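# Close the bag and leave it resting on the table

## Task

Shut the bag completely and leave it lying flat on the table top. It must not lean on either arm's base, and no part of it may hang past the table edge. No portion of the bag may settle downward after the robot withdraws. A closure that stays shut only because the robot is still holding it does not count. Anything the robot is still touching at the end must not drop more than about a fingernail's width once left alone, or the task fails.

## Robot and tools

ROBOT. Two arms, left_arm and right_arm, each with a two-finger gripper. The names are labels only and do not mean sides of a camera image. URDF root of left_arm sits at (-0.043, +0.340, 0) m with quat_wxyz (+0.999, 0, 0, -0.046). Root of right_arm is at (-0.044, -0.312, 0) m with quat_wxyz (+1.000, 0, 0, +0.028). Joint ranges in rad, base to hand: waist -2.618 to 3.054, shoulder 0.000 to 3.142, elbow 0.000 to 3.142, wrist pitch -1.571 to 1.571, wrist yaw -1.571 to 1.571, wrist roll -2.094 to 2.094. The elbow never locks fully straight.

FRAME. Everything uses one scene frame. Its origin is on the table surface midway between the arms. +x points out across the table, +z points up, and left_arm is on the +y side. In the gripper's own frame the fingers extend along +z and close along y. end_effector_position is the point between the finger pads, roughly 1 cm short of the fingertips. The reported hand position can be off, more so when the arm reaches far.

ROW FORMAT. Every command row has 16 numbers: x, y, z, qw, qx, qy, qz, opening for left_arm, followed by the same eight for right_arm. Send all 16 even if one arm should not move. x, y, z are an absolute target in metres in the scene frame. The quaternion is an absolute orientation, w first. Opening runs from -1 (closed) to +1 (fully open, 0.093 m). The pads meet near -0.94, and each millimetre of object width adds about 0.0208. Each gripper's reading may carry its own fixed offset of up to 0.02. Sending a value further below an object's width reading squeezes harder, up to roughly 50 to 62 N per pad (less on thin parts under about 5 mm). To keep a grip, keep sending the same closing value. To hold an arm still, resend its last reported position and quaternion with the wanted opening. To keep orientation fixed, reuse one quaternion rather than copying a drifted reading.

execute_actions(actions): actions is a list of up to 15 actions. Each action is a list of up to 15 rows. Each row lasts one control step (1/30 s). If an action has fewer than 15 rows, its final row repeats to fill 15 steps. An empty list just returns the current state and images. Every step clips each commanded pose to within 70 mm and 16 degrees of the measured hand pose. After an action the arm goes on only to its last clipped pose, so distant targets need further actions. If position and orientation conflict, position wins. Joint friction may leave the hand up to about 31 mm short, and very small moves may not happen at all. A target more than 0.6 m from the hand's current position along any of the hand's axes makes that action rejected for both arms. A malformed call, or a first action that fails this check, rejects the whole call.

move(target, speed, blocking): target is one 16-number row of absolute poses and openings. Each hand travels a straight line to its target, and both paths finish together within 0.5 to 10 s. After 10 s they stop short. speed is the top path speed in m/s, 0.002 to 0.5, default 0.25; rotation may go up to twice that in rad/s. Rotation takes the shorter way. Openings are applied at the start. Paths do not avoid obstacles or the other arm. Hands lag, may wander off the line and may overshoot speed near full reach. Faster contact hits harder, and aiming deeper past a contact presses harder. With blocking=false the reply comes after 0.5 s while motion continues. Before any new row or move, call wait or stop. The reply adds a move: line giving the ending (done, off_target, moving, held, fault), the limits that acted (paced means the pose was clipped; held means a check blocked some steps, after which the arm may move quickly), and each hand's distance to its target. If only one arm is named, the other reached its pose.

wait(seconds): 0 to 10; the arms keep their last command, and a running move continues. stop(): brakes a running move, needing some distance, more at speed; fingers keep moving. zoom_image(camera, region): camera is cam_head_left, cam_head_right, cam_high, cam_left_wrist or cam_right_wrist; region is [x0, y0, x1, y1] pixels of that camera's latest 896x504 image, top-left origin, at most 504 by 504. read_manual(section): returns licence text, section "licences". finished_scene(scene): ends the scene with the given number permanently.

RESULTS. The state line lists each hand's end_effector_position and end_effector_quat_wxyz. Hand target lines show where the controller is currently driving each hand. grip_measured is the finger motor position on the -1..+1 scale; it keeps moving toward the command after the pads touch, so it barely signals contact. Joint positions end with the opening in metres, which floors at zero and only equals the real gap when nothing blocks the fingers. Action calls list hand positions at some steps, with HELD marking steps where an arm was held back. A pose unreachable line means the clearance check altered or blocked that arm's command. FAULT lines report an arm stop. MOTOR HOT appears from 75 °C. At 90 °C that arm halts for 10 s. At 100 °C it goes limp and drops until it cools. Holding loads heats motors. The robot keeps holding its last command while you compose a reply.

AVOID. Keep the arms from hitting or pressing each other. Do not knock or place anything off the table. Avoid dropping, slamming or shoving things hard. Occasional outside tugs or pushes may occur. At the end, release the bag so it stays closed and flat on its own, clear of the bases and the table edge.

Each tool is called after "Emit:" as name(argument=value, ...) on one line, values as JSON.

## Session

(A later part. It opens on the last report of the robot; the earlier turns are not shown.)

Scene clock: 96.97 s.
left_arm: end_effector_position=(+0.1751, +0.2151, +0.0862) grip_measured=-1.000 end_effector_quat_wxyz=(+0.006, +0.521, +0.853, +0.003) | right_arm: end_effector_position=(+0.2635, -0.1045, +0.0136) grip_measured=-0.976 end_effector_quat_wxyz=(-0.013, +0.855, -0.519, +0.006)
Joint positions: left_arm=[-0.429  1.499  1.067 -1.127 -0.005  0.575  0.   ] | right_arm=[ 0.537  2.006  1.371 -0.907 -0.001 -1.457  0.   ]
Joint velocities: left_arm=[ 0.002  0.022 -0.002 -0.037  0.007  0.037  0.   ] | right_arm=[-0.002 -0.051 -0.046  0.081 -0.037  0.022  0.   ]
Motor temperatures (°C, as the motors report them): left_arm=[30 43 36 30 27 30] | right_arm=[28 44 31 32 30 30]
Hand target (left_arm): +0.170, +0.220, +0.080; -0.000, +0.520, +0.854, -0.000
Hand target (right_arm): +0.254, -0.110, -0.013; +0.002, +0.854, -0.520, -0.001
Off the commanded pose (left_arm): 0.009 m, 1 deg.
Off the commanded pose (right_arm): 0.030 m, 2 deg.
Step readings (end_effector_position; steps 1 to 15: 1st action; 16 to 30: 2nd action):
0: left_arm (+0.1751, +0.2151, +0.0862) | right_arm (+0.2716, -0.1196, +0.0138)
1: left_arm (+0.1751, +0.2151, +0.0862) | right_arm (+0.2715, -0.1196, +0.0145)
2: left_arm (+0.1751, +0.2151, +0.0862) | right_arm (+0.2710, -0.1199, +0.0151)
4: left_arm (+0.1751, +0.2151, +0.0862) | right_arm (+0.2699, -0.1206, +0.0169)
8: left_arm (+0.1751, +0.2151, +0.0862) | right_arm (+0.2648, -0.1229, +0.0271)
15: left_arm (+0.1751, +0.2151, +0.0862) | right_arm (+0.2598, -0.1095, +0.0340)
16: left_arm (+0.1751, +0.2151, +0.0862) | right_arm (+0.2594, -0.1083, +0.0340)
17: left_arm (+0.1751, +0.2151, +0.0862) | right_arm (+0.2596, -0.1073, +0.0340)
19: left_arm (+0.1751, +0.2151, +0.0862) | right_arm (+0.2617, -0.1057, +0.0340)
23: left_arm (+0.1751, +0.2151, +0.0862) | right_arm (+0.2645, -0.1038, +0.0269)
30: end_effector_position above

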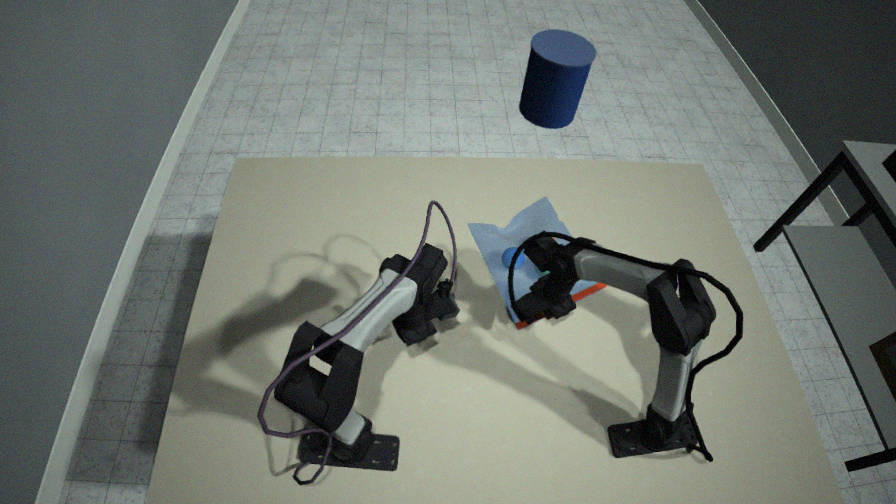

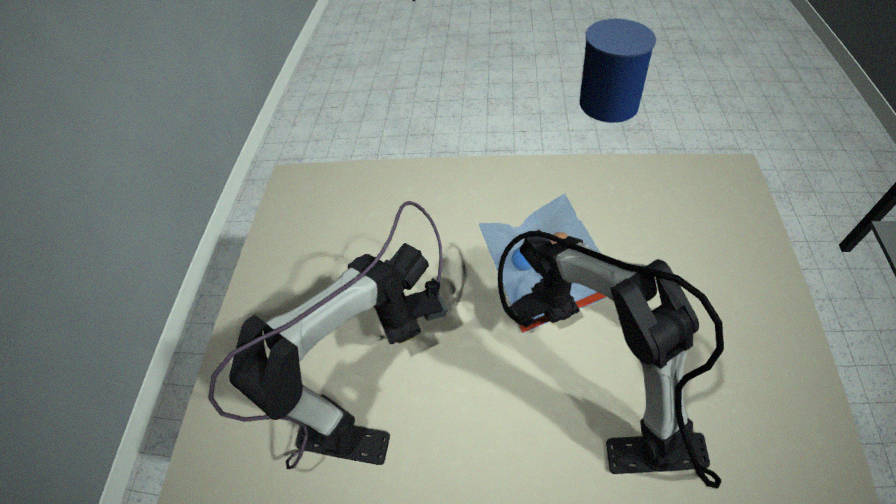

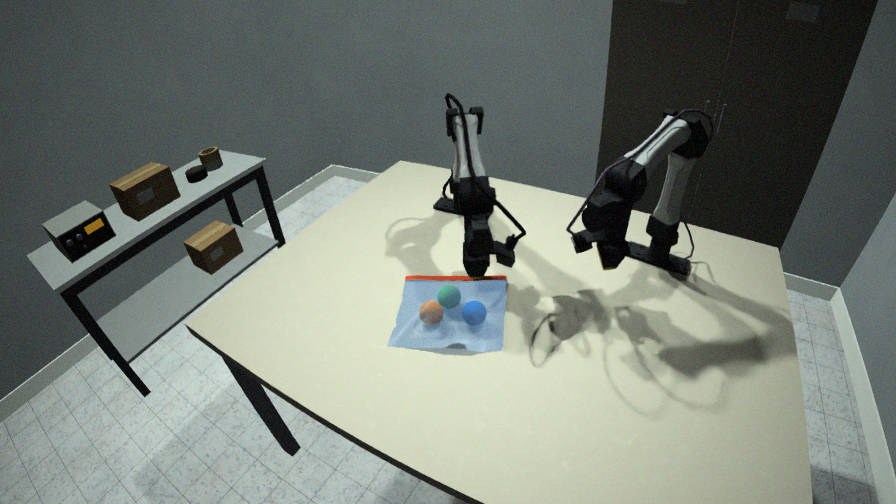

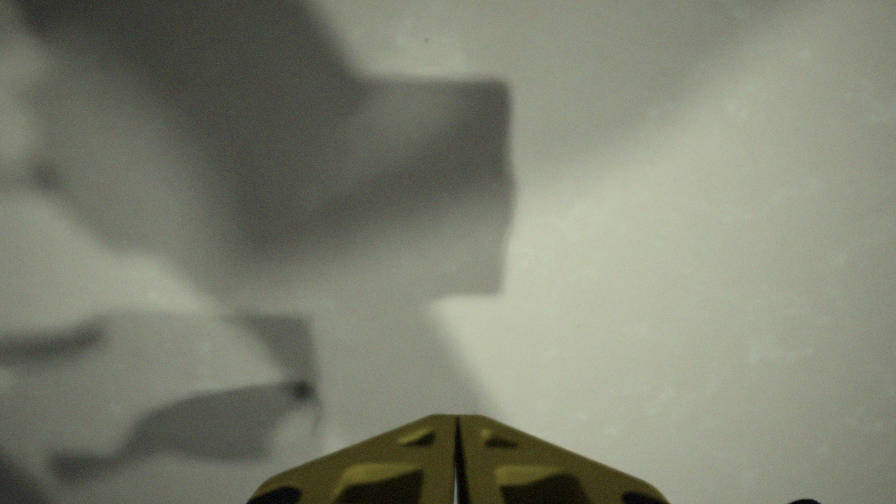

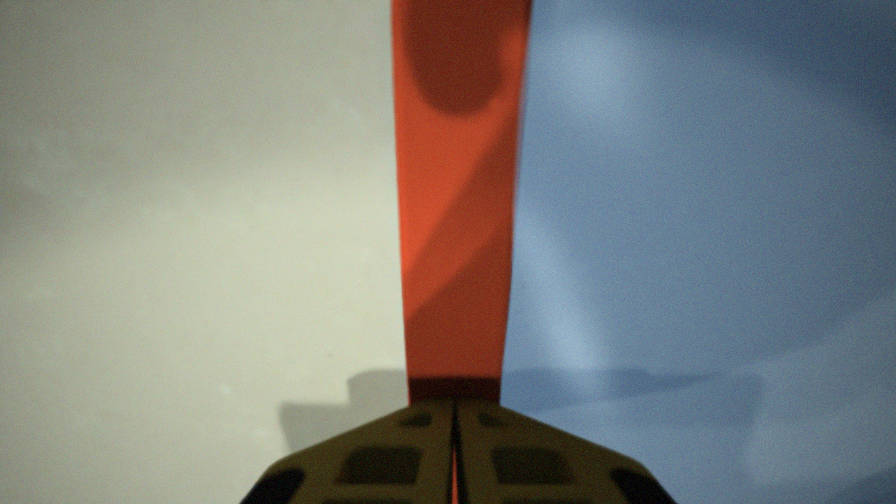

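Emit:
execute_actions(actions=[[[0.17,0.22,0.08,0,0.5202,0.854,0,-1,0.2554,-0.1085,-0.002,0,-0.854,0.5202,0,-1],[0.17,0.22,0.08,0,0.5202,0.854,0,-1,0.2554,-0.1085,0.010,0,-0.854,0.5202,0,-1],[0.17,0.22,0.08,0,0.5202,0.854,0,-1,0.2554,-0.1085,0.021,0,-0.854,0.5202,0,-1],[0.17,0.22,0.08,0,0.5202,0.854,0,-1,0.2554,-0.1085,0.031,0,-0.854,0.5202,0,-1],[0.17,0.22,0.08,0,0.5202,0.854,0,-1,0.2554,-0.1085,0.039,0,-0.854,0.5202,0,-1],[0.17,0.22,0.08,0,0.5202,0.854,0,-1,0.2549,-0.1063,0.045,0,-0.854,0.5202,0,-1],[0.17,0.22,0.08,0,0.5202,0.854,0,-1,0.2544,-0.1041,0.048,0,-0.854,0.5202,0,-1],[0.17,0.22,0.08,0,0.5202,0.854,0,-1,0.2539,-0.1018,0.048,0,-0.854,0.5202,0,-1],[0.17,0.22,0.08,0,0.5202,0.854,0,-1,0.2535,-0.0996,0.046,0,-0.854,0.5202,0,-1],[0.17,0.22,0.08,0,0.5202,0.854,0,-1,0.2530,-0.0974,0.043,0,-0.854,0.5202,0,-1],[0.17,0.22,0.08,0,0.5202,0.854,0,-1,0.2525,-0.0952,0.040,0,-0.854,0.5202,0,-1],[0.17,0.22,0.08,0,0.5202,0.854,0,-1,0.2520,-0.0929,0.037,0,-0.854,0.5202,0,-1],[0.17,0.22,0.08,0,0.5202,0.854,0,-1,0.2515,-0.0907,0.034,0,-0.854,0.5202,0,-1],[0.17,0.22,0.08,0,0.5202,0.854,0,-1,0.2515,-0.0907,0.031,0,-0.854,0.5202,0,-1],[0.17,0.22,0.08,0,0.5202,0.854,0,-1,0.2515,-0.0907,0.028,0,-0.854,0.5202,0,-1]],[[0.17,0.22,0.08,0,0.5202,0.854,0,-1,0.2515,-0.0907,0.025,0,-0.854,0.5202,0,-1],[0.17,0.22,0.08,0,0.5202,0.854,0,-1,0.2515,-0.0907,0.022,0,-0.854,0.5202,0,-1],[0.17,0.22,0.08,0,0.5202,0.854,0,-1,0.2515,-0.0907,0.019,0,-0.854,0.5202,0,-1],[0.17,0.22,0.08,0,0.5202,0.854,0,-1,0.2515,-0.0907,0.016,0,-0.854,0.5202,0,-1],[0.17,0.22,0.08,0,0.5202,0.854,0,-1,0.2515,-0.0907,0.013,0,-0.854,0.5202,0,-1],[0.17,0.22,0.08,0,0.5202,0.854,0,-1,0.2515,-0.0907,0.010,0,-0.854,0.5202,0,-1],[0.17,0.22,0.08,0,0.5202,0.854,0,-1,0.2515,-0.0907,0.007,0,-0.854,0.5202,0,-1],[0.17,0.22,0.08,0,0.5202,0.854,0,-1,0.2515,-0.0907,0.004,0,-0.854,0.5202,0,-1],[0.17,0.22,0.08,0,0.5202,0.854,0,-1,0.2515,-0.0907,0.001,0,-0.854,0.5202,0,-1],[0.17,0.22,0.08,0,0.5202,0.854,0,-1,0.2515,-0.0907,-0.002,0,-0.854,0.5202,0,-1],[0.17,0.22,0.08,0,0.5202,0.854,0,-1,0.2507,-0.0913,-0.005,0,-0.854,0.5202,0,-1],[0.17,0.22,0.08,0,0.5202,0.854,0,-1,0.2499,-0.0919,-0.008,0,-0.854,0.5202,0,-1],[0.17,0.22,0.08,0,0.5202,0.854,0,-1,0.2491,-0.0925,-0.011,0,-0.854,0.5202,0,-1],[0.17,0.22,0.08,0,0.5202,0.854,0,-1,0.2483,-0.0931,-0.013,0,-0.854,0.5202,0,-1],[0.17,0.22,0.08,0,0.5202,0.854,0,-1,0.2475,-0.0937,-0.015,0,-0.854,0.5202,0,-1]]])

Scene clock: 101.27 s.
left_arm: end_effector_position=(+0.1751, +0.2151, +0.0862) grip_measured=-1.000 end_effector_quat_wxyz=(+0.006, +0.521, +0.853, +0.003) | right_arm: end_effector_position=(+0.2552, -0.0895, +0.0137) grip_measured=-0.976 end_effector_quat_wxyz=(-0.013, +0.855, -0.519, +0.005)
Joint positions: left_arm=[-0.429  1.499  1.067 -1.127 -0.005  0.575  0.   ] | right_arm=[ 0.583  2.014  1.384 -0.913 -0.001 -1.411  0.   ]
Joint velocities: left_arm=[-0.002 -0.002  0.017 -0.007 -0.022 -0.066  0.   ] | right_arm=[ 0.007 -0.046 -0.056  0.051  0.022 -0.066  0.   ]
Motor temperatures (°C, as the motors report them): left_arm=[30 43 36 30 27 30] | right_arm=[28 44 31 32 30 30]
Hand target (left_arm): +0.170, +0.220, +0.080; -0.000, +0.520, +0.854, -0.000
Hand target (right_arm): +0.246, -0.095, -0.013; +0.002, +0.854, -0.520, -0.001
Off the commanded pose (left_arm): 0.009 m, 1 deg.
Off the commanded pose (right_arm): 0.030 m, 2 deg.
Step readings (end_effector_position; steps 1 to 15: 1st action; 16 to 30: 2nd action):
0: left_arm (+0.1751, +0.2151, +0.0862) | right_arm (+0.2638, -0.1043, +0.0139)
1: left_arm (+0.1751, +0.2151, +0.0862) | right_arm (+0.2638, -0.1043, +0.0146)
2: left_arm (+0.1751, +0.2151, +0.0862) | right_arm (+0.2633, -0.1047, +0.0152)
4: left_arm (+0.1751, +0.2151, +0.0862) | right_arm (+0.2621, -0.1055, +0.0169)
8: left_arm (+0.1751, +0.2151, +0.0862) | right_arm (+0.2573, -0.1079, +0.0271)
15: left_arm (+0.1751, +0.2151, +0.0862) | right_arm (+0.2518, -0.0947, +0.0342)
16: left_arm (+0.1751, +0.2151, +0.0862) | right_arm (+0.2514, -0.0934, +0.0342)
17: left_arm (+0.1751, +0.2151, +0.0862) | right_arm (+0.2516, -0.0924, +0.0342)
19: left_arm (+0.1751, +0.2151, +0.0862) | right_arm (+0.2533, -0.0909, +0.0335)
23: left_arm (+0.1751, +0.2151, +0.0862) | right_arm (+0.2559, -0.0890, +0.0257)
30: end_effector_position above

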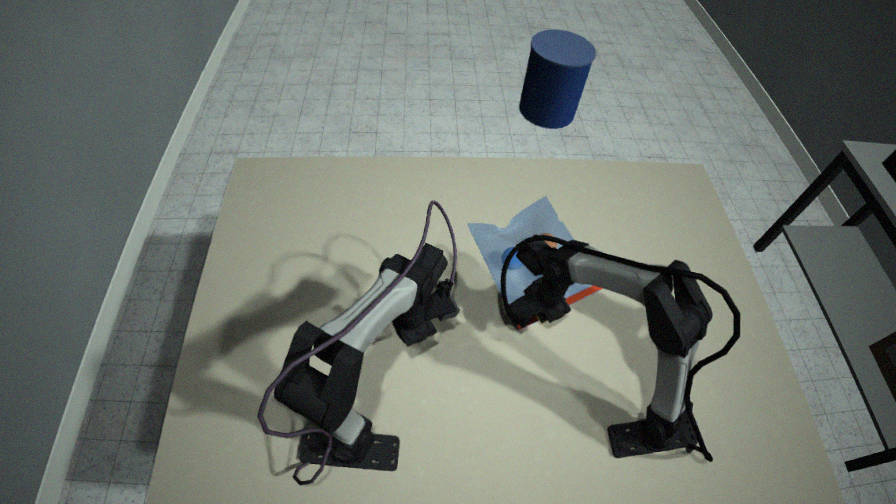

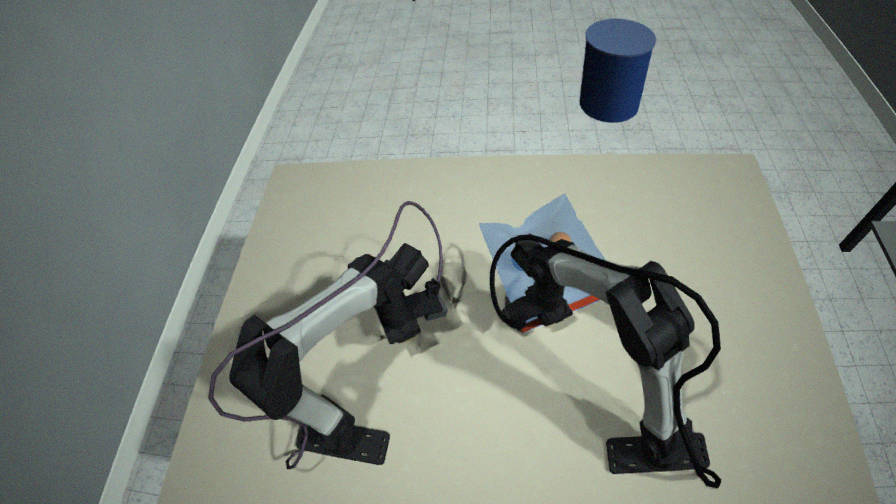

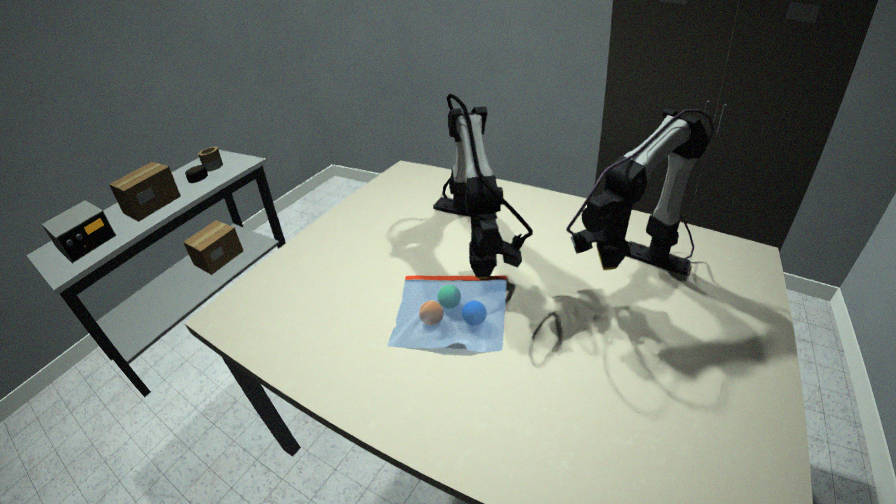

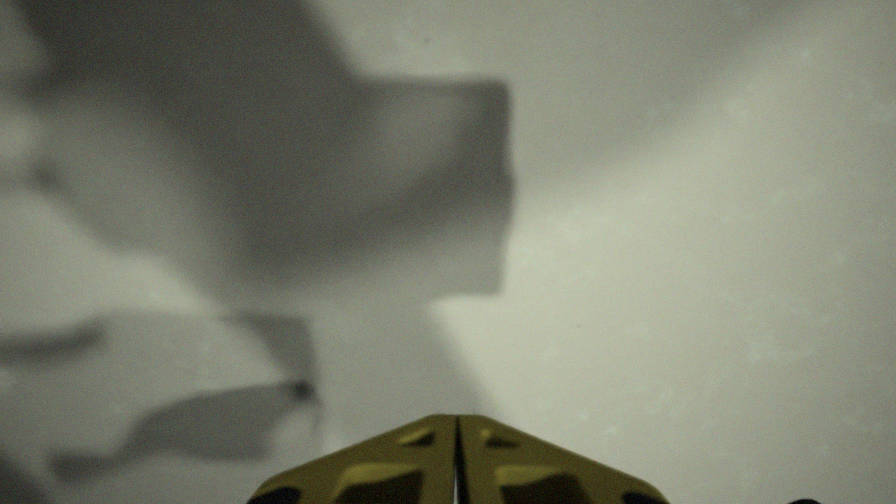

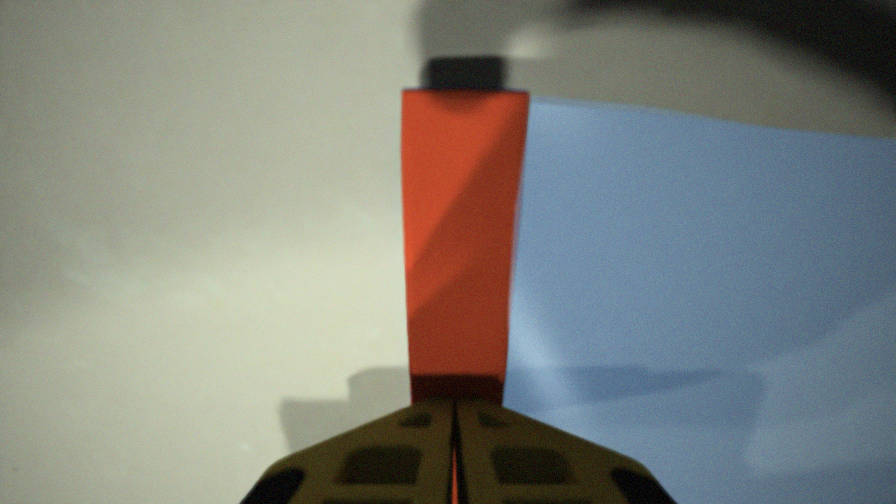

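Emit:
execute_actions(actions=[[[0.17,0.22,0.08,0,0.5202,0.854,0,-1,0.2475,-0.0937,-0.002,0,-0.854,0.5202,0,-1],[0.17,0.22,0.08,0,0.5202,0.854,0,-1,0.2475,-0.0937,0.010,0,-0.854,0.5202,0,-1],[0.17,0.22,0.08,0,0.5202,0.854,0,-1,0.2475,-0.0937,0.021,0,-0.854,0.5202,0,-1],[0.17,0.22,0.08,0,0.5202,0.854,0,-1,0.2475,-0.0937,0.031,0,-0.854,0.5202,0,-1],[0.17,0.22,0.08,0,0.5202,0.854,0,-1,0.2475,-0.0937,0.039,0,-0.854,0.5202,0,-1],[0.17,0.22,0.08,0,0.5202,0.854,0,-1,0.2471,-0.0914,0.045,0,-0.854,0.5202,0,-1],[0.17,0.22,0.08,0,0.5202,0.854,0,-1,0.2466,-0.0891,0.048,0,-0.854,0.5202,0,-1],[0.17,0.22,0.08,0,0.5202,0.854,0,-1,0.2462,-0.0868,0.048,0,-0.854,0.5202,0,-1],[0.17,0.22,0.08,0,0.5202,0.854,0,-1,0.2458,-0.0846,0.046,0,-0.854,0.5202,0,-1],[0.17,0.22,0.08,0,0.5202,0.854,0,-1,0.2453,-0.0823,0.043,0,-0.854,0.5202,0,-1],[0.17,0.22,0.08,0,0.5202,0.854,0,-1,0.2449,-0.0800,0.040,0,-0.854,0.5202,0,-1],[0.17,0.22,0.08,0,0.5202,0.854,0,-1,0.2444,-0.0777,0.037,0,-0.854,0.5202,0,-1],[0.17,0.22,0.08,0,0.5202,0.854,0,-1,0.2440,-0.0754,0.034,0,-0.854,0.5202,0,-1],[0.17,0.22,0.08,0,0.5202,0.854,0,-1,0.2440,-0.0754,0.031,0,-0.854,0.5202,0,-1],[0.17,0.22,0.08,0,0.5202,0.854,0,-1,0.2440,-0.0754,0.028,0,-0.854,0.5202,0,-1]],[[0.17,0.22,0.08,0,0.5202,0.854,0,-1,0.2440,-0.0754,0.025,0,-0.854,0.5202,0,-1],[0.17,0.22,0.08,0,0.5202,0.854,0,-1,0.2440,-0.0754,0.022,0,-0.854,0.5202,0,-1],[0.17,0.22,0.08,0,0.5202,0.854,0,-1,0.2440,-0.0754,0.019,0,-0.854,0.5202,0,-1],[0.17,0.22,0.08,0,0.5202,0.854,0,-1,0.2440,-0.0754,0.016,0,-0.854,0.5202,0,-1],[0.17,0.22,0.08,0,0.5202,0.854,0,-1,0.2440,-0.0754,0.013,0,-0.854,0.5202,0,-1],[0.17,0.22,0.08,0,0.5202,0.854,0,-1,0.2440,-0.0754,0.010,0,-0.854,0.5202,0,-1],[0.17,0.22,0.08,0,0.5202,0.854,0,-1,0.2440,-0.0754,0.007,0,-0.854,0.5202,0,-1],[0.17,0.22,0.08,0,0.5202,0.854,0,-1,0.2440,-0.0754,0.004,0,-0.854,0.5202,0,-1],[0.17,0.22,0.08,0,0.5202,0.854,0,-1,0.2440,-0.0754,0.001,0,-0.854,0.5202,0,-1],[0.17,0.22,0.08,0,0.5202,0.854,0,-1,0.2440,-0.0754,-0.002,0,-0.854,0.5202,0,-1],[0.17,0.22,0.08,0,0.5202,0.854,0,-1,0.2432,-0.0760,-0.005,0,-0.854,0.5202,0,-1],[0.17,0.22,0.08,0,0.5202,0.854,0,-1,0.2424,-0.0767,-0.008,0,-0.854,0.5202,0,-1],[0.17,0.22,0.08,0,0.5202,0.854,0,-1,0.2417,-0.0773,-0.011,0,-0.854,0.5202,0,-1],[0.17,0.22,0.08,0,0.5202,0.854,0,-1,0.2409,-0.0780,-0.013,0,-0.854,0.5202,0,-1],[0.17,0.22,0.08,0,0.5202,0.854,0,-1,0.2401,-0.0786,-0.015,0,-0.854,0.5202,0,-1]]])

Scene clock: 108.33 s.
left_arm: end_effector_position=(+0.1751, +0.2151, +0.0862) grip_measured=-1.000 end_effector_quat_wxyz=(+0.006, +0.521, +0.853, +0.003) | right_arm: end_effector_position=(+0.2477, -0.0740, +0.0139) grip_measured=-0.976 end_effector_quat_wxyz=(-0.013, +0.855, -0.519, +0.004)
Joint positions: left_arm=[-0.429  1.499  1.067 -1.127 -0.005  0.575  0.   ] | right_arm=[ 0.628  2.026  1.403 -0.92  -0.001 -1.366  0.   ]
Joint velocities: left_arm=[ 0.002 -0.022 -0.017 -0.037  0.066  0.066  0.   ] | right_arm=[ 0.002 -0.105 -0.061  0.066  0.007  0.007  0.   ]
Motor temperatures (°C, as the motors report them): left_arm=[30 42 36 30 27 30] | right_arm=[28 44 31 32 30 30]
Hand target (left_arm): +0.170, +0.220, +0.080; -0.000, +0.520, +0.854, -0.000
Hand target (right_arm): +0.239, -0.080, -0.013; +0.001, +0.854, -0.520, -0.001
Off the commanded pose (left_arm): 0.009 m, 1 deg.
Off the commanded pose (right_arm): 0.030 m, 2 deg.
Step readings (end_effector_position; steps 1 to 15: 1st action; 16 to 30: 2nd action):
0: left_arm (+0.1751, +0.2151, +0.0862) | right_arm (+0.2555, -0.0893, +0.0138)
1: left_arm (+0.1751, +0.2151, +0.0862) | right_arm (+0.2555, -0.0893, +0.0146)
2: left_arm (+0.1751, +0.2151, +0.0862) | right_arm (+0.2550, -0.0897, +0.0153)
4: left_arm (+0.1751, +0.2151, +0.0862) | right_arm (+0.2540, -0.0904, +0.0170)
8: left_arm (+0.1751, +0.2151, +0.0862) | right_arm (+0.2495, -0.0929, +0.0272)
15: left_arm (+0.1751, +0.2151, +0.0862) | right_arm (+0.2441, -0.0796, +0.0344)
16: left_arm (+0.1751, +0.2151, +0.0862) | right_arm (+0.2436, -0.0785, +0.0344)
17: left_arm (+0.1751, +0.2151, +0.0862) | right_arm (+0.2437, -0.0774, +0.0344)
19: left_arm (+0.1751, +0.2151, +0.0862) | right_arm (+0.2453, -0.0759, +0.0332)
23: left_arm (+0.1751, +0.2151, +0.0862) | right_arm (+0.2480, -0.0738, +0.0251)
30: end_effector_position above

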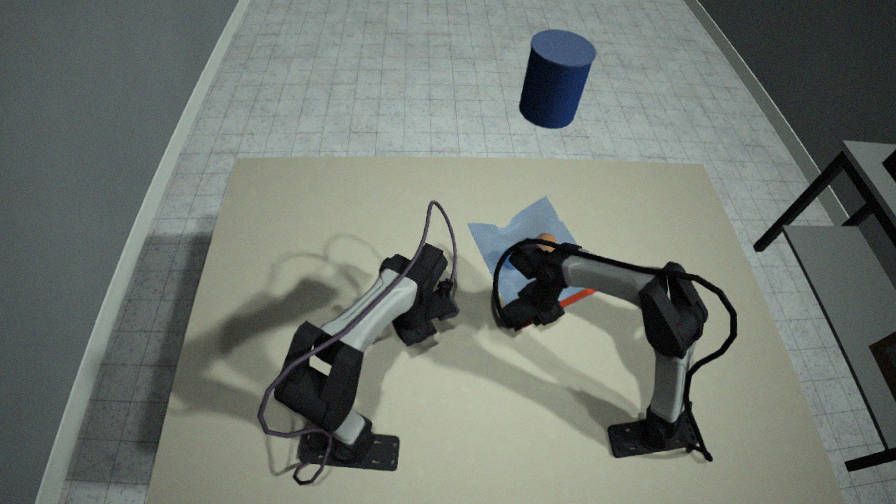

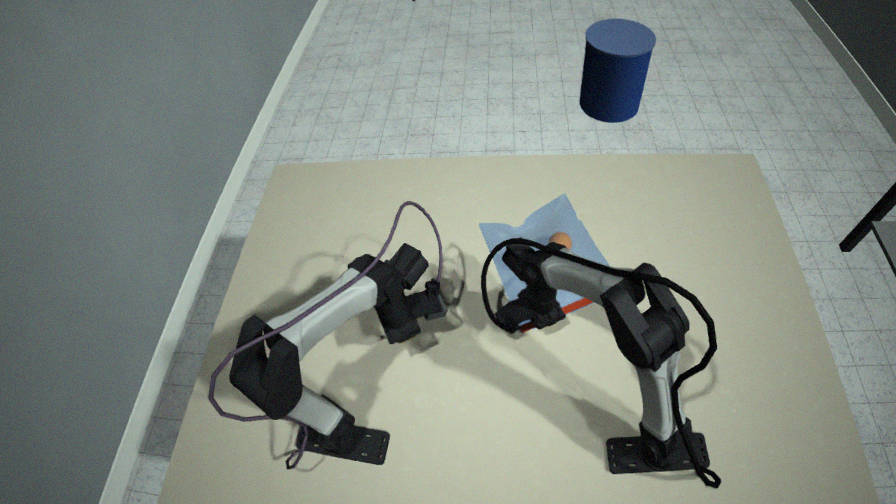

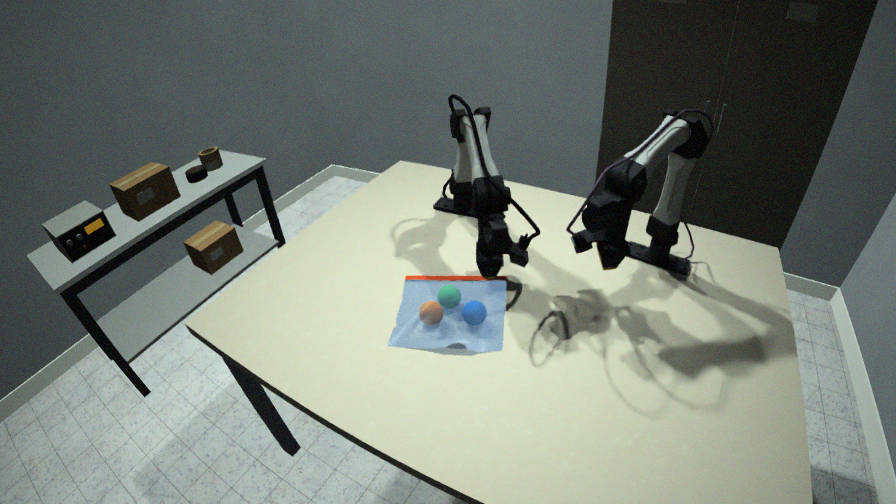

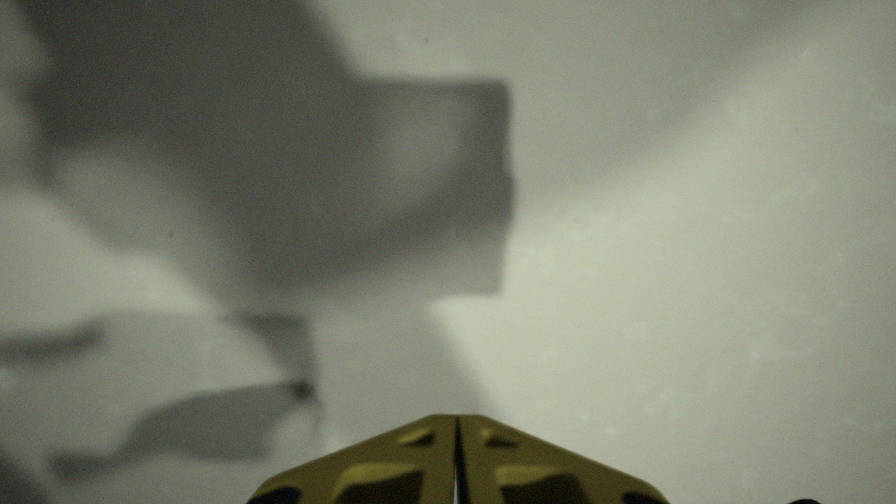

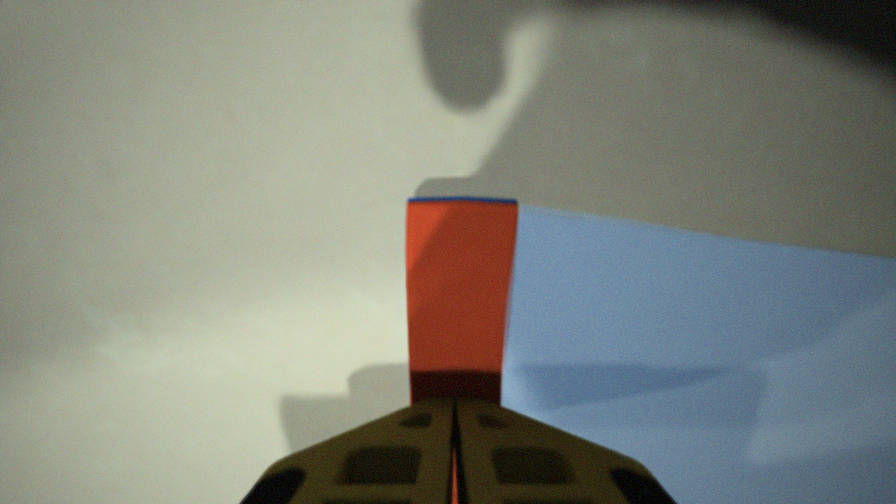

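Emit:
execute_actions(actions=[[[0.17,0.22,0.08,0,0.5202,0.854,0,-1,0.2401,-0.0786,-0.002,0,-0.854,0.5202,0,-1],[0.17,0.22,0.08,0,0.5202,0.854,0,-1,0.2401,-0.0786,0.010,0,-0.854,0.5202,0,-1],[0.17,0.22,0.08,0,0.5202,0.854,0,-1,0.2401,-0.0786,0.021,0,-0.854,0.5202,0,-1],[0.17,0.22,0.08,0,0.5202,0.854,0,-1,0.2401,-0.0786,0.031,0,-0.854,0.5202,0,-1],[0.17,0.22,0.08,0,0.5202,0.854,0,-1,0.2401,-0.0786,0.039,0,-0.854,0.5202,0,-1],[0.17,0.22,0.08,0,0.5202,0.854,0,-1,0.2396,-0.0762,0.045,0,-0.854,0.5202,0,-1],[0.17,0.22,0.08,0,0.5202,0.854,0,-1,0.2392,-0.0738,0.048,0,-0.854,0.5202,0,-1],[0.17,0.22,0.08,0,0.5202,0.854,0,-1,0.2387,-0.0714,0.048,0,-0.854,0.5202,0,-1],[0.17,0.22,0.08,0,0.5202,0.854,0,-1,0.2382,-0.0691,0.046,0,-0.854,0.5202,0,-1],[0.17,0.22,0.08,0,0.5202,0.854,0,-1,0.2377,-0.0667,0.043,0,-0.854,0.5202,0,-1],[0.17,0.22,0.08,0,0.5202,0.854,0,-1,0.2373,-0.0643,0.040,0,-0.854,0.5202,0,-1],[0.17,0.22,0.08,0,0.5202,0.854,0,-1,0.2368,-0.0619,0.037,0,-0.854,0.5202,0,-1],[0.17,0.22,0.08,0,0.5202,0.854,0,-1,0.2363,-0.0595,0.034,0,-0.854,0.5202,0,-1],[0.17,0.22,0.08,0,0.5202,0.854,0,-1,0.2363,-0.0595,0.031,0,-0.854,0.5202,0,-1],[0.17,0.22,0.08,0,0.5202,0.854,0,-1,0.2363,-0.0595,0.028,0,-0.854,0.5202,0,-1]],[[0.17,0.22,0.08,0,0.5202,0.854,0,-1,0.2363,-0.0595,0.025,0,-0.854,0.5202,0,-1],[0.17,0.22,0.08,0,0.5202,0.854,0,-1,0.2363,-0.0595,0.022,0,-0.854,0.5202,0,-1],[0.17,0.22,0.08,0,0.5202,0.854,0,-1,0.2363,-0.0595,0.019,0,-0.854,0.5202,0,-1],[0.17,0.22,0.08,0,0.5202,0.854,0,-1,0.2363,-0.0595,0.016,0,-0.854,0.5202,0,-1],[0.17,0.22,0.08,0,0.5202,0.854,0,-1,0.2363,-0.0595,0.013,0,-0.854,0.5202,0,-1],[0.17,0.22,0.08,0,0.5202,0.854,0,-1,0.2363,-0.0595,0.010,0,-0.854,0.5202,0,-1],[0.17,0.22,0.08,0,0.5202,0.854,0,-1,0.2363,-0.0595,0.007,0,-0.854,0.5202,0,-1],[0.17,0.22,0.08,0,0.5202,0.854,0,-1,0.2363,-0.0595,0.004,0,-0.854,0.5202,0,-1],[0.17,0.22,0.08,0,0.5202,0.854,0,-1,0.2363,-0.0595,0.001,0,-0.854,0.5202,0,-1],[0.17,0.22,0.08,0,0.5202,0.854,0,-1,0.2363,-0.0595,-0.002,0,-0.854,0.5202,0,-1],[0.17,0.22,0.08,0,0.5202,0.854,0,-1,0.2356,-0.0602,-0.005,0,-0.854,0.5202,0,-1],[0.17,0.22,0.08,0,0.5202,0.854,0,-1,0.2348,-0.0608,-0.008,0,-0.854,0.5202,0,-1],[0.17,0.22,0.08,0,0.5202,0.854,0,-1,0.2341,-0.0615,-0.011,0,-0.854,0.5202,0,-1],[0.17,0.22,0.08,0,0.5202,0.854,0,-1,0.2333,-0.0621,-0.013,0,-0.854,0.5202,0,-1],[0.17,0.22,0.08,0,0.5202,0.854,0,-1,0.2326,-0.0628,-0.015,0,-0.854,0.5202,0,-1]]])

Scene clock: 112.73 s.
left_arm: end_effector_position=(+0.1751, +0.2151, +0.0862) grip_measured=-1.000 end_effector_quat_wxyz=(+0.006, +0.521, +0.853, +0.003) | right_arm: end_effector_position=(+0.2402, -0.0576, +0.0139) grip_measured=-0.976 end_effector_quat_wxyz=(-0.015, +0.855, -0.519, +0.004)
Joint positions: left_arm=[-0.429  1.499  1.067 -1.127 -0.005  0.575  0.   ] | right_arm=[ 0.674  2.042  1.426 -0.924 -0.    -1.32   0.   ]
Joint velocities: left_arm=[-0.002  0.012  0.007 -0.022 -0.007 -0.037  0.   ] | right_arm=[-0.012 -0.027 -0.061  0.081 -0.022  0.037  0.   ]
Motor temperatures (°C, as the motors report them): left_arm=[30 42 36 30 27 30] | right_arm=[28 44 31 32 30 30]
Hand target (left_arm): +0.170, +0.220, +0.080; -0.000, +0.520, +0.854, -0.000
Hand target (right_arm): +0.231, -0.064, -0.013; +0.002, +0.854, -0.520, -0.000
Off the commanded pose (left_arm): 0.009 m, 1 deg.
Off the commanded pose (right_arm): 0.030 m, 2 deg.
Step readings (end_effector_position; steps 1 to 15: 1st action; 16 to 30: 2nd action):
0: left_arm (+0.1751, +0.2151, +0.0862) | right_arm (+0.2479, -0.0739, +0.0139)
1: left_arm (+0.1751, +0.2151, +0.0862) | right_arm (+0.2479, -0.0739, +0.0146)
2: left_arm (+0.1751, +0.2151, +0.0862) | right_arm (+0.2474, -0.0743, +0.0153)
4: left_arm (+0.1751, +0.2151, +0.0862) | right_arm (+0.2464, -0.0751, +0.0170)
8: left_arm (+0.1751, +0.2151, +0.0862) | right_arm (+0.2422, -0.0776, +0.0260)
15: left_arm (+0.1751, +0.2151, +0.0862) | right_arm (+0.2361, -0.0643, +0.0328)
16: left_arm (+0.1751, +0.2151, +0.0862) | right_arm (+0.2353, -0.0631, +0.0328)
17: left_arm (+0.1751, +0.2151, +0.0862) | right_arm (+0.2353, -0.0622, +0.0328)
19: left_arm (+0.1751, +0.2151, +0.0862) | right_arm (+0.2368, -0.0606, +0.0324)
23: left_arm (+0.1751, +0.2151, +0.0862) | right_arm (+0.2405, -0.0573, +0.0259)
30: end_effector_position above

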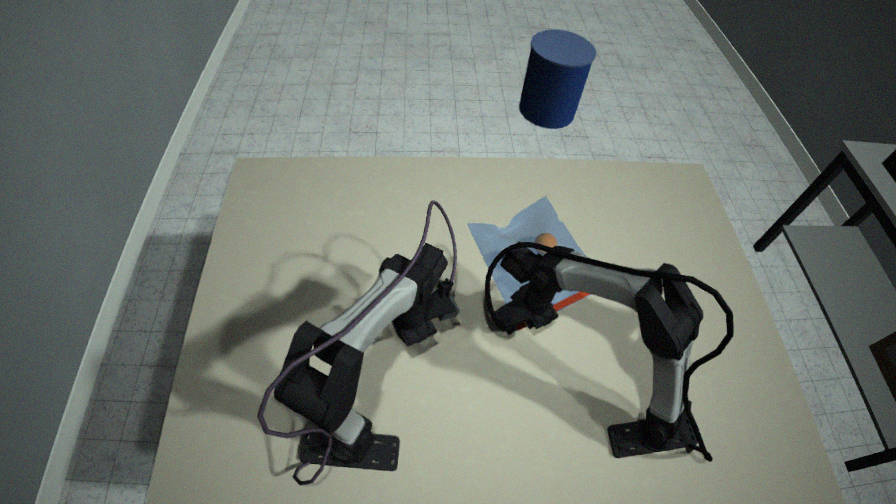

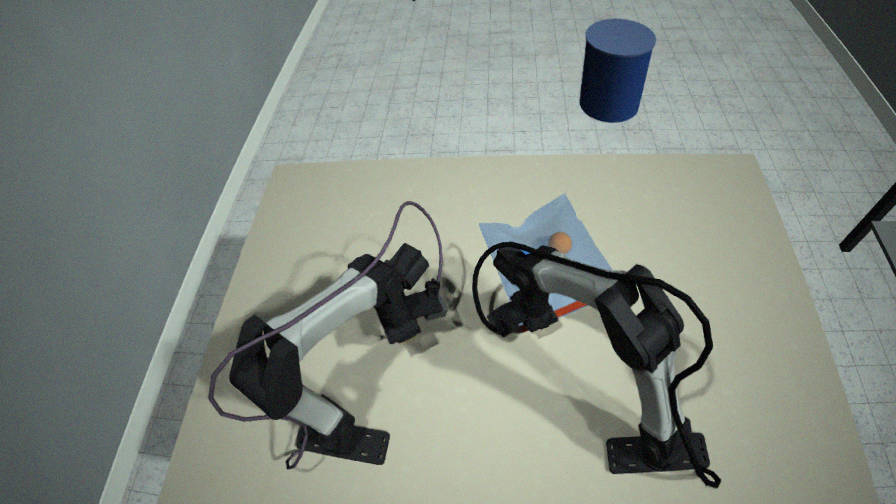

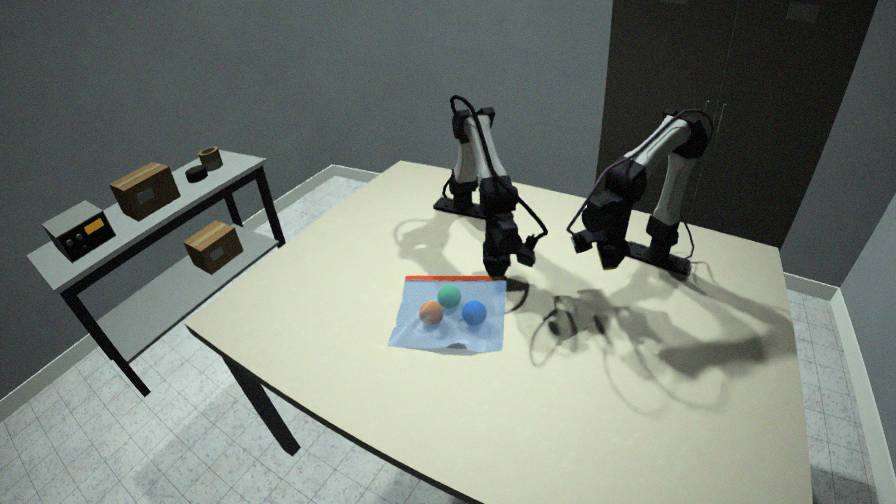

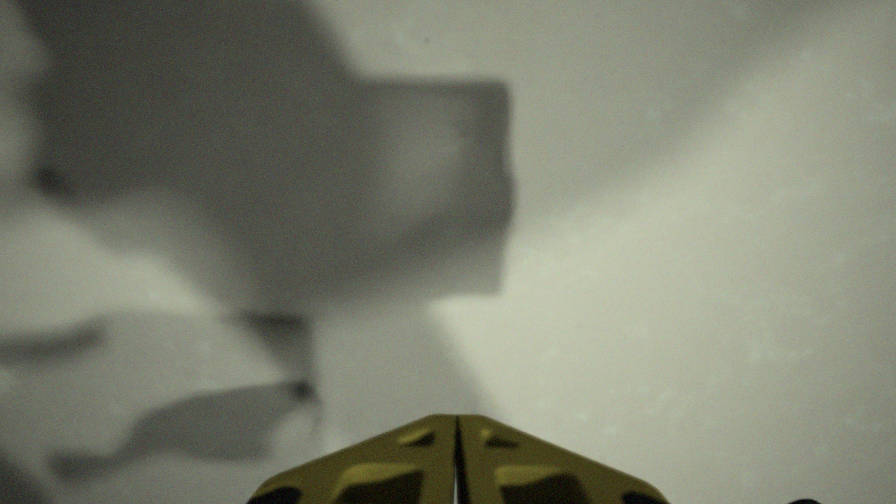

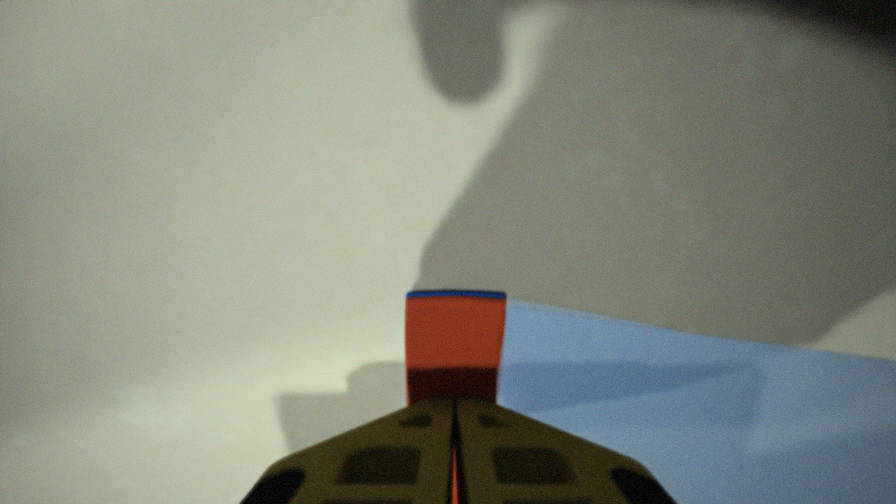

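Emit:
zoom_image(camera="cam_high", region=[390, 255, 520, 300])

Emit:
zoom_image(camera="cam_right_wrist", region=[380, 270, 540, 410])

Region (390, 255, 520, 300) of cam_high's 896x504 image, scaled by 3.877, with more detail than that image has; it fills the top 174 rows of this view, and the rest is white.

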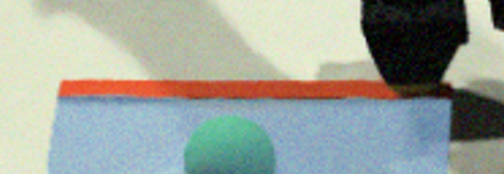

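Region (380, 270, 540, 410) of cam_right_wrist's 896x504 image, scaled by 3.150, with more detail than that image has; it fills the top 441 rows of this view, and the rest is white.

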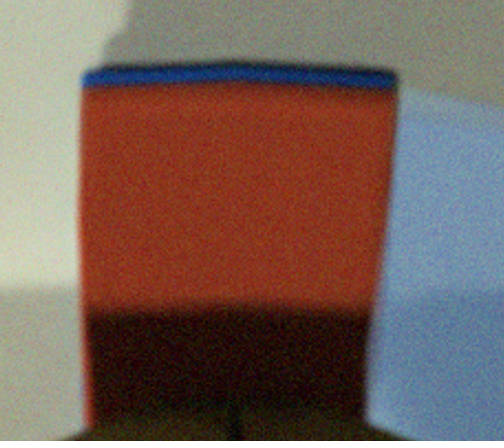

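Emit:
execute_actions(actions=[[[0.17,0.22,0.08,0,0.5202,0.854,0,-1,0.2326,-0.0628,-0.002,0,-0.854,0.5202,0,-1],[0.17,0.22,0.08,0,0.5202,0.854,0,-1,0.2326,-0.0628,0.010,0,-0.854,0.5202,0,-1],[0.17,0.22,0.08,0,0.5202,0.854,0,-1,0.2326,-0.0628,0.021,0,-0.854,0.5202,0,-1],[0.17,0.22,0.08,0,0.5202,0.854,0,-1,0.2326,-0.0628,0.031,0,-0.854,0.5202,0,-1],[0.17,0.22,0.08,0,0.5202,0.854,0,-1,0.2326,-0.0628,0.039,0,-0.854,0.5202,0,-1],[0.17,0.22,0.08,0,0.5202,0.854,0,-1,0.2322,-0.0609,0.045,0,-0.854,0.5202,0,-1],[0.17,0.22,0.08,0,0.5202,0.854,0,-1,0.2318,-0.0589,0.048,0,-0.854,0.5202,0,-1],[0.17,0.22,0.08,0,0.5202,0.854,0,-1,0.2314,-0.0570,0.048,0,-0.854,0.5202,0,-1],[0.17,0.22,0.08,0,0.5202,0.854,0,-1,0.2311,-0.0551,0.046,0,-0.854,0.5202,0,-1],[0.17,0.22,0.08,0,0.5202,0.854,0,-1,0.2307,-0.0531,0.043,0,-0.854,0.5202,0,-1],[0.17,0.22,0.08,0,0.5202,0.854,0,-1,0.2303,-0.0512,0.040,0,-0.854,0.5202,0,-1],[0.17,0.22,0.08,0,0.5202,0.854,0,-1,0.2299,-0.0492,0.037,0,-0.854,0.5202,0,-1],[0.17,0.22,0.08,0,0.5202,0.854,0,-1,0.2295,-0.0473,0.034,0,-0.854,0.5202,0,-1],[0.17,0.22,0.08,0,0.5202,0.854,0,-1,0.2295,-0.0473,0.031,0,-0.854,0.5202,0,-1],[0.17,0.22,0.08,0,0.5202,0.854,0,-1,0.2295,-0.0473,0.028,0,-0.854,0.5202,0,-1]],[[0.17,0.22,0.08,0,0.5202,0.854,0,-1,0.2295,-0.0473,0.025,0,-0.854,0.5202,0,-1],[0.17,0.22,0.08,0,0.5202,0.854,0,-1,0.2295,-0.0473,0.022,0,-0.854,0.5202,0,-1],[0.17,0.22,0.08,0,0.5202,0.854,0,-1,0.2295,-0.0473,0.019,0,-0.854,0.5202,0,-1],[0.17,0.22,0.08,0,0.5202,0.854,0,-1,0.2295,-0.0473,0.016,0,-0.854,0.5202,0,-1],[0.17,0.22,0.08,0,0.5202,0.854,0,-1,0.2295,-0.0473,0.013,0,-0.854,0.5202,0,-1],[0.17,0.22,0.08,0,0.5202,0.854,0,-1,0.2295,-0.0473,0.010,0,-0.854,0.5202,0,-1],[0.17,0.22,0.08,0,0.5202,0.854,0,-1,0.2295,-0.0473,0.007,0,-0.854,0.5202,0,-1],[0.17,0.22,0.08,0,0.5202,0.854,0,-1,0.2295,-0.0473,0.004,0,-0.854,0.5202,0,-1],[0.17,0.22,0.08,0,0.5202,0.854,0,-1,0.2295,-0.0473,0.001,0,-0.854,0.5202,0,-1],[0.17,0.22,0.08,0,0.5202,0.854,0,-1,0.2295,-0.0473,-0.002,0,-0.854,0.5202,0,-1],[0.17,0.22,0.08,0,0.5202,0.854,0,-1,0.2288,-0.0480,-0.005,0,-0.854,0.5202,0,-1],[0.17,0.22,0.08,0,0.5202,0.854,0,-1,0.2281,-0.0487,-0.008,0,-0.854,0.5202,0,-1],[0.17,0.22,0.08,0,0.5202,0.854,0,-1,0.2273,-0.0494,-0.011,0,-0.854,0.5202,0,-1],[0.17,0.22,0.08,0,0.5202,0.854,0,-1,0.2266,-0.0501,-0.013,0,-0.854,0.5202,0,-1],[0.17,0.22,0.08,0,0.5202,0.854,0,-1,0.2259,-0.0508,-0.015,0,-0.854,0.5202,0,-1]]])

Scene clock: 117.93 s.
left_arm: end_effector_position=(+0.1751, +0.2151, +0.0862) grip_measured=-1.000 end_effector_quat_wxyz=(+0.006, +0.521, +0.853, +0.003) | right_arm: end_effector_position=(+0.2341, -0.0451, +0.0140) grip_measured=-0.976 end_effector_quat_wxyz=(-0.017, +0.855, -0.519, +0.004)
Joint positions: left_arm=[-0.429  1.499  1.067 -1.127 -0.005  0.575  0.   ] | right_arm=[ 0.709  2.052  1.442 -0.926 -0.    -1.285  0.   ]
Joint velocities: left_arm=[-0.012  0.002  0.022 -0.037  0.022  0.022  0.   ] | right_arm=[ 0.002 -0.017 -0.11   0.051  0.007  0.007  0.   ]
Motor temperatures (°C, as the motors report them): left_arm=[30 42 36 30 27 30] | right_arm=[28 44 31 32 30 30]
Hand target (left_arm): +0.170, +0.220, +0.080; -0.000, +0.520, +0.854, -0.000
Hand target (right_arm): +0.225, -0.052, -0.013; +0.002, +0.854, -0.520, -0.001
Off the commanded pose (left_arm): 0.009 m, 1 deg.
Off the commanded pose (right_arm): 0.031 m, 2 deg.
Step readings (end_effector_position; steps 1 to 15: 1st action; 16 to 30: 2nd action):
0: left_arm (+0.1751, +0.2151, +0.0862) | right_arm (+0.2404, -0.0575, +0.0140)
1: left_arm (+0.1751, +0.2151, +0.0862) | right_arm (+0.2404, -0.0575, +0.0147)
2: left_arm (+0.1751, +0.2151, +0.0862) | right_arm (+0.2400, -0.0578, +0.0153)
4: left_arm (+0.1751, +0.2151, +0.0862) | right_arm (+0.2391, -0.0586, +0.0171)
8: left_arm (+0.1751, +0.2151, +0.0862) | right_arm (+0.2350, -0.0619, +0.0260)
15: left_arm (+0.1751, +0.2151, +0.0862) | right_arm (+0.2299, -0.0520, +0.0322)
16: left_arm (+0.1751, +0.2151, +0.0862) | right_arm (+0.2293, -0.0509, +0.0322)
17: left_arm (+0.1751, +0.2151, +0.0862) | right_arm (+0.2292, -0.0500, +0.0322)
19: left_arm (+0.1751, +0.2151, +0.0862) | right_arm (+0.2308, -0.0483, +0.0322)
23: left_arm (+0.1751, +0.2151, +0.0862) | right_arm (+0.2346, -0.0446, +0.0277)
30: end_effector_position above

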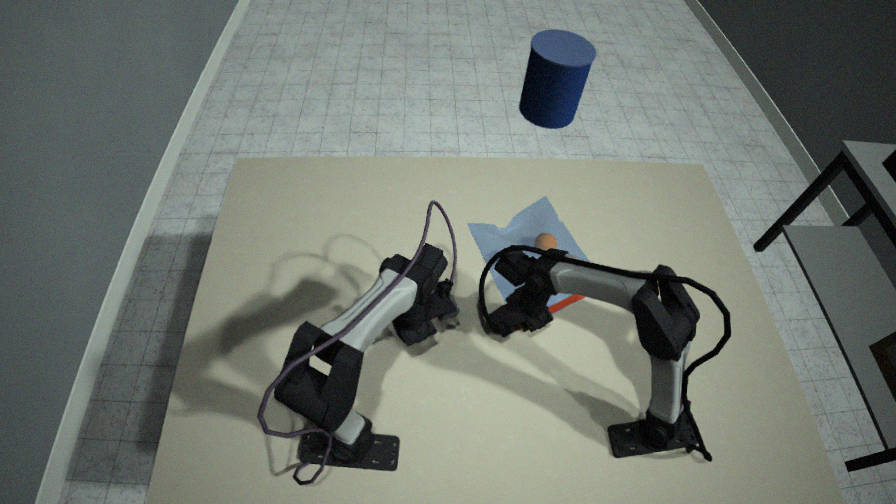

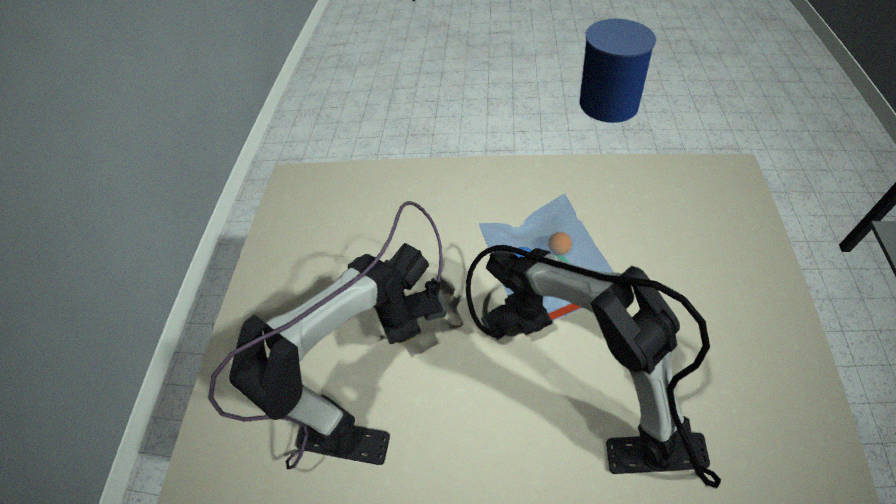

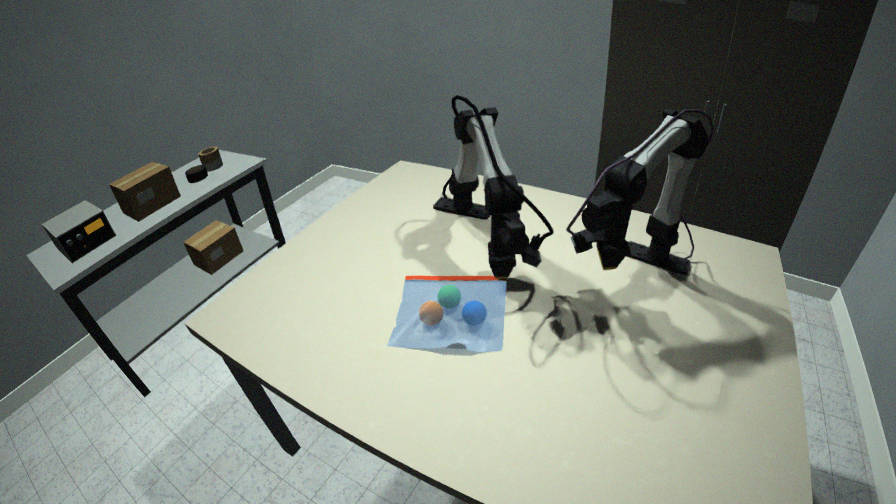

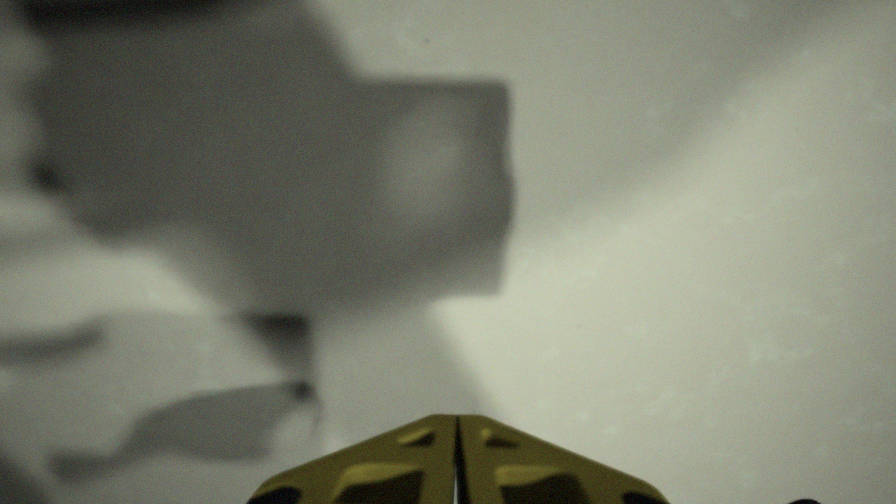

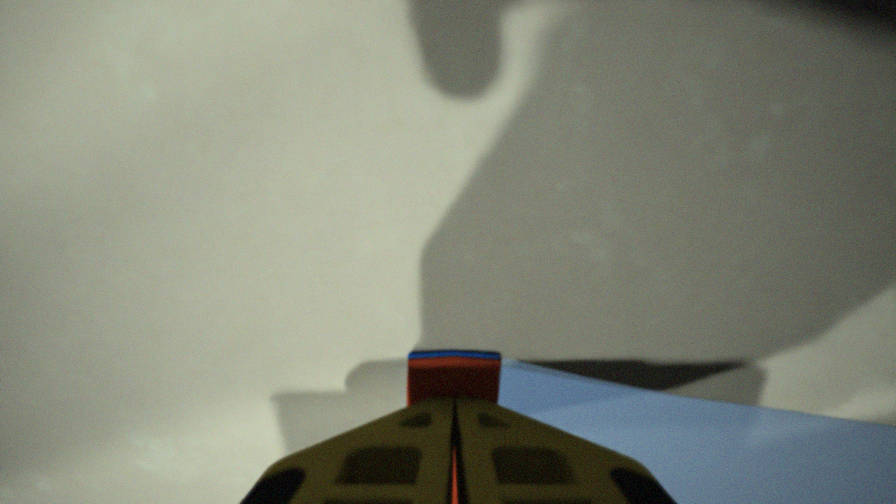

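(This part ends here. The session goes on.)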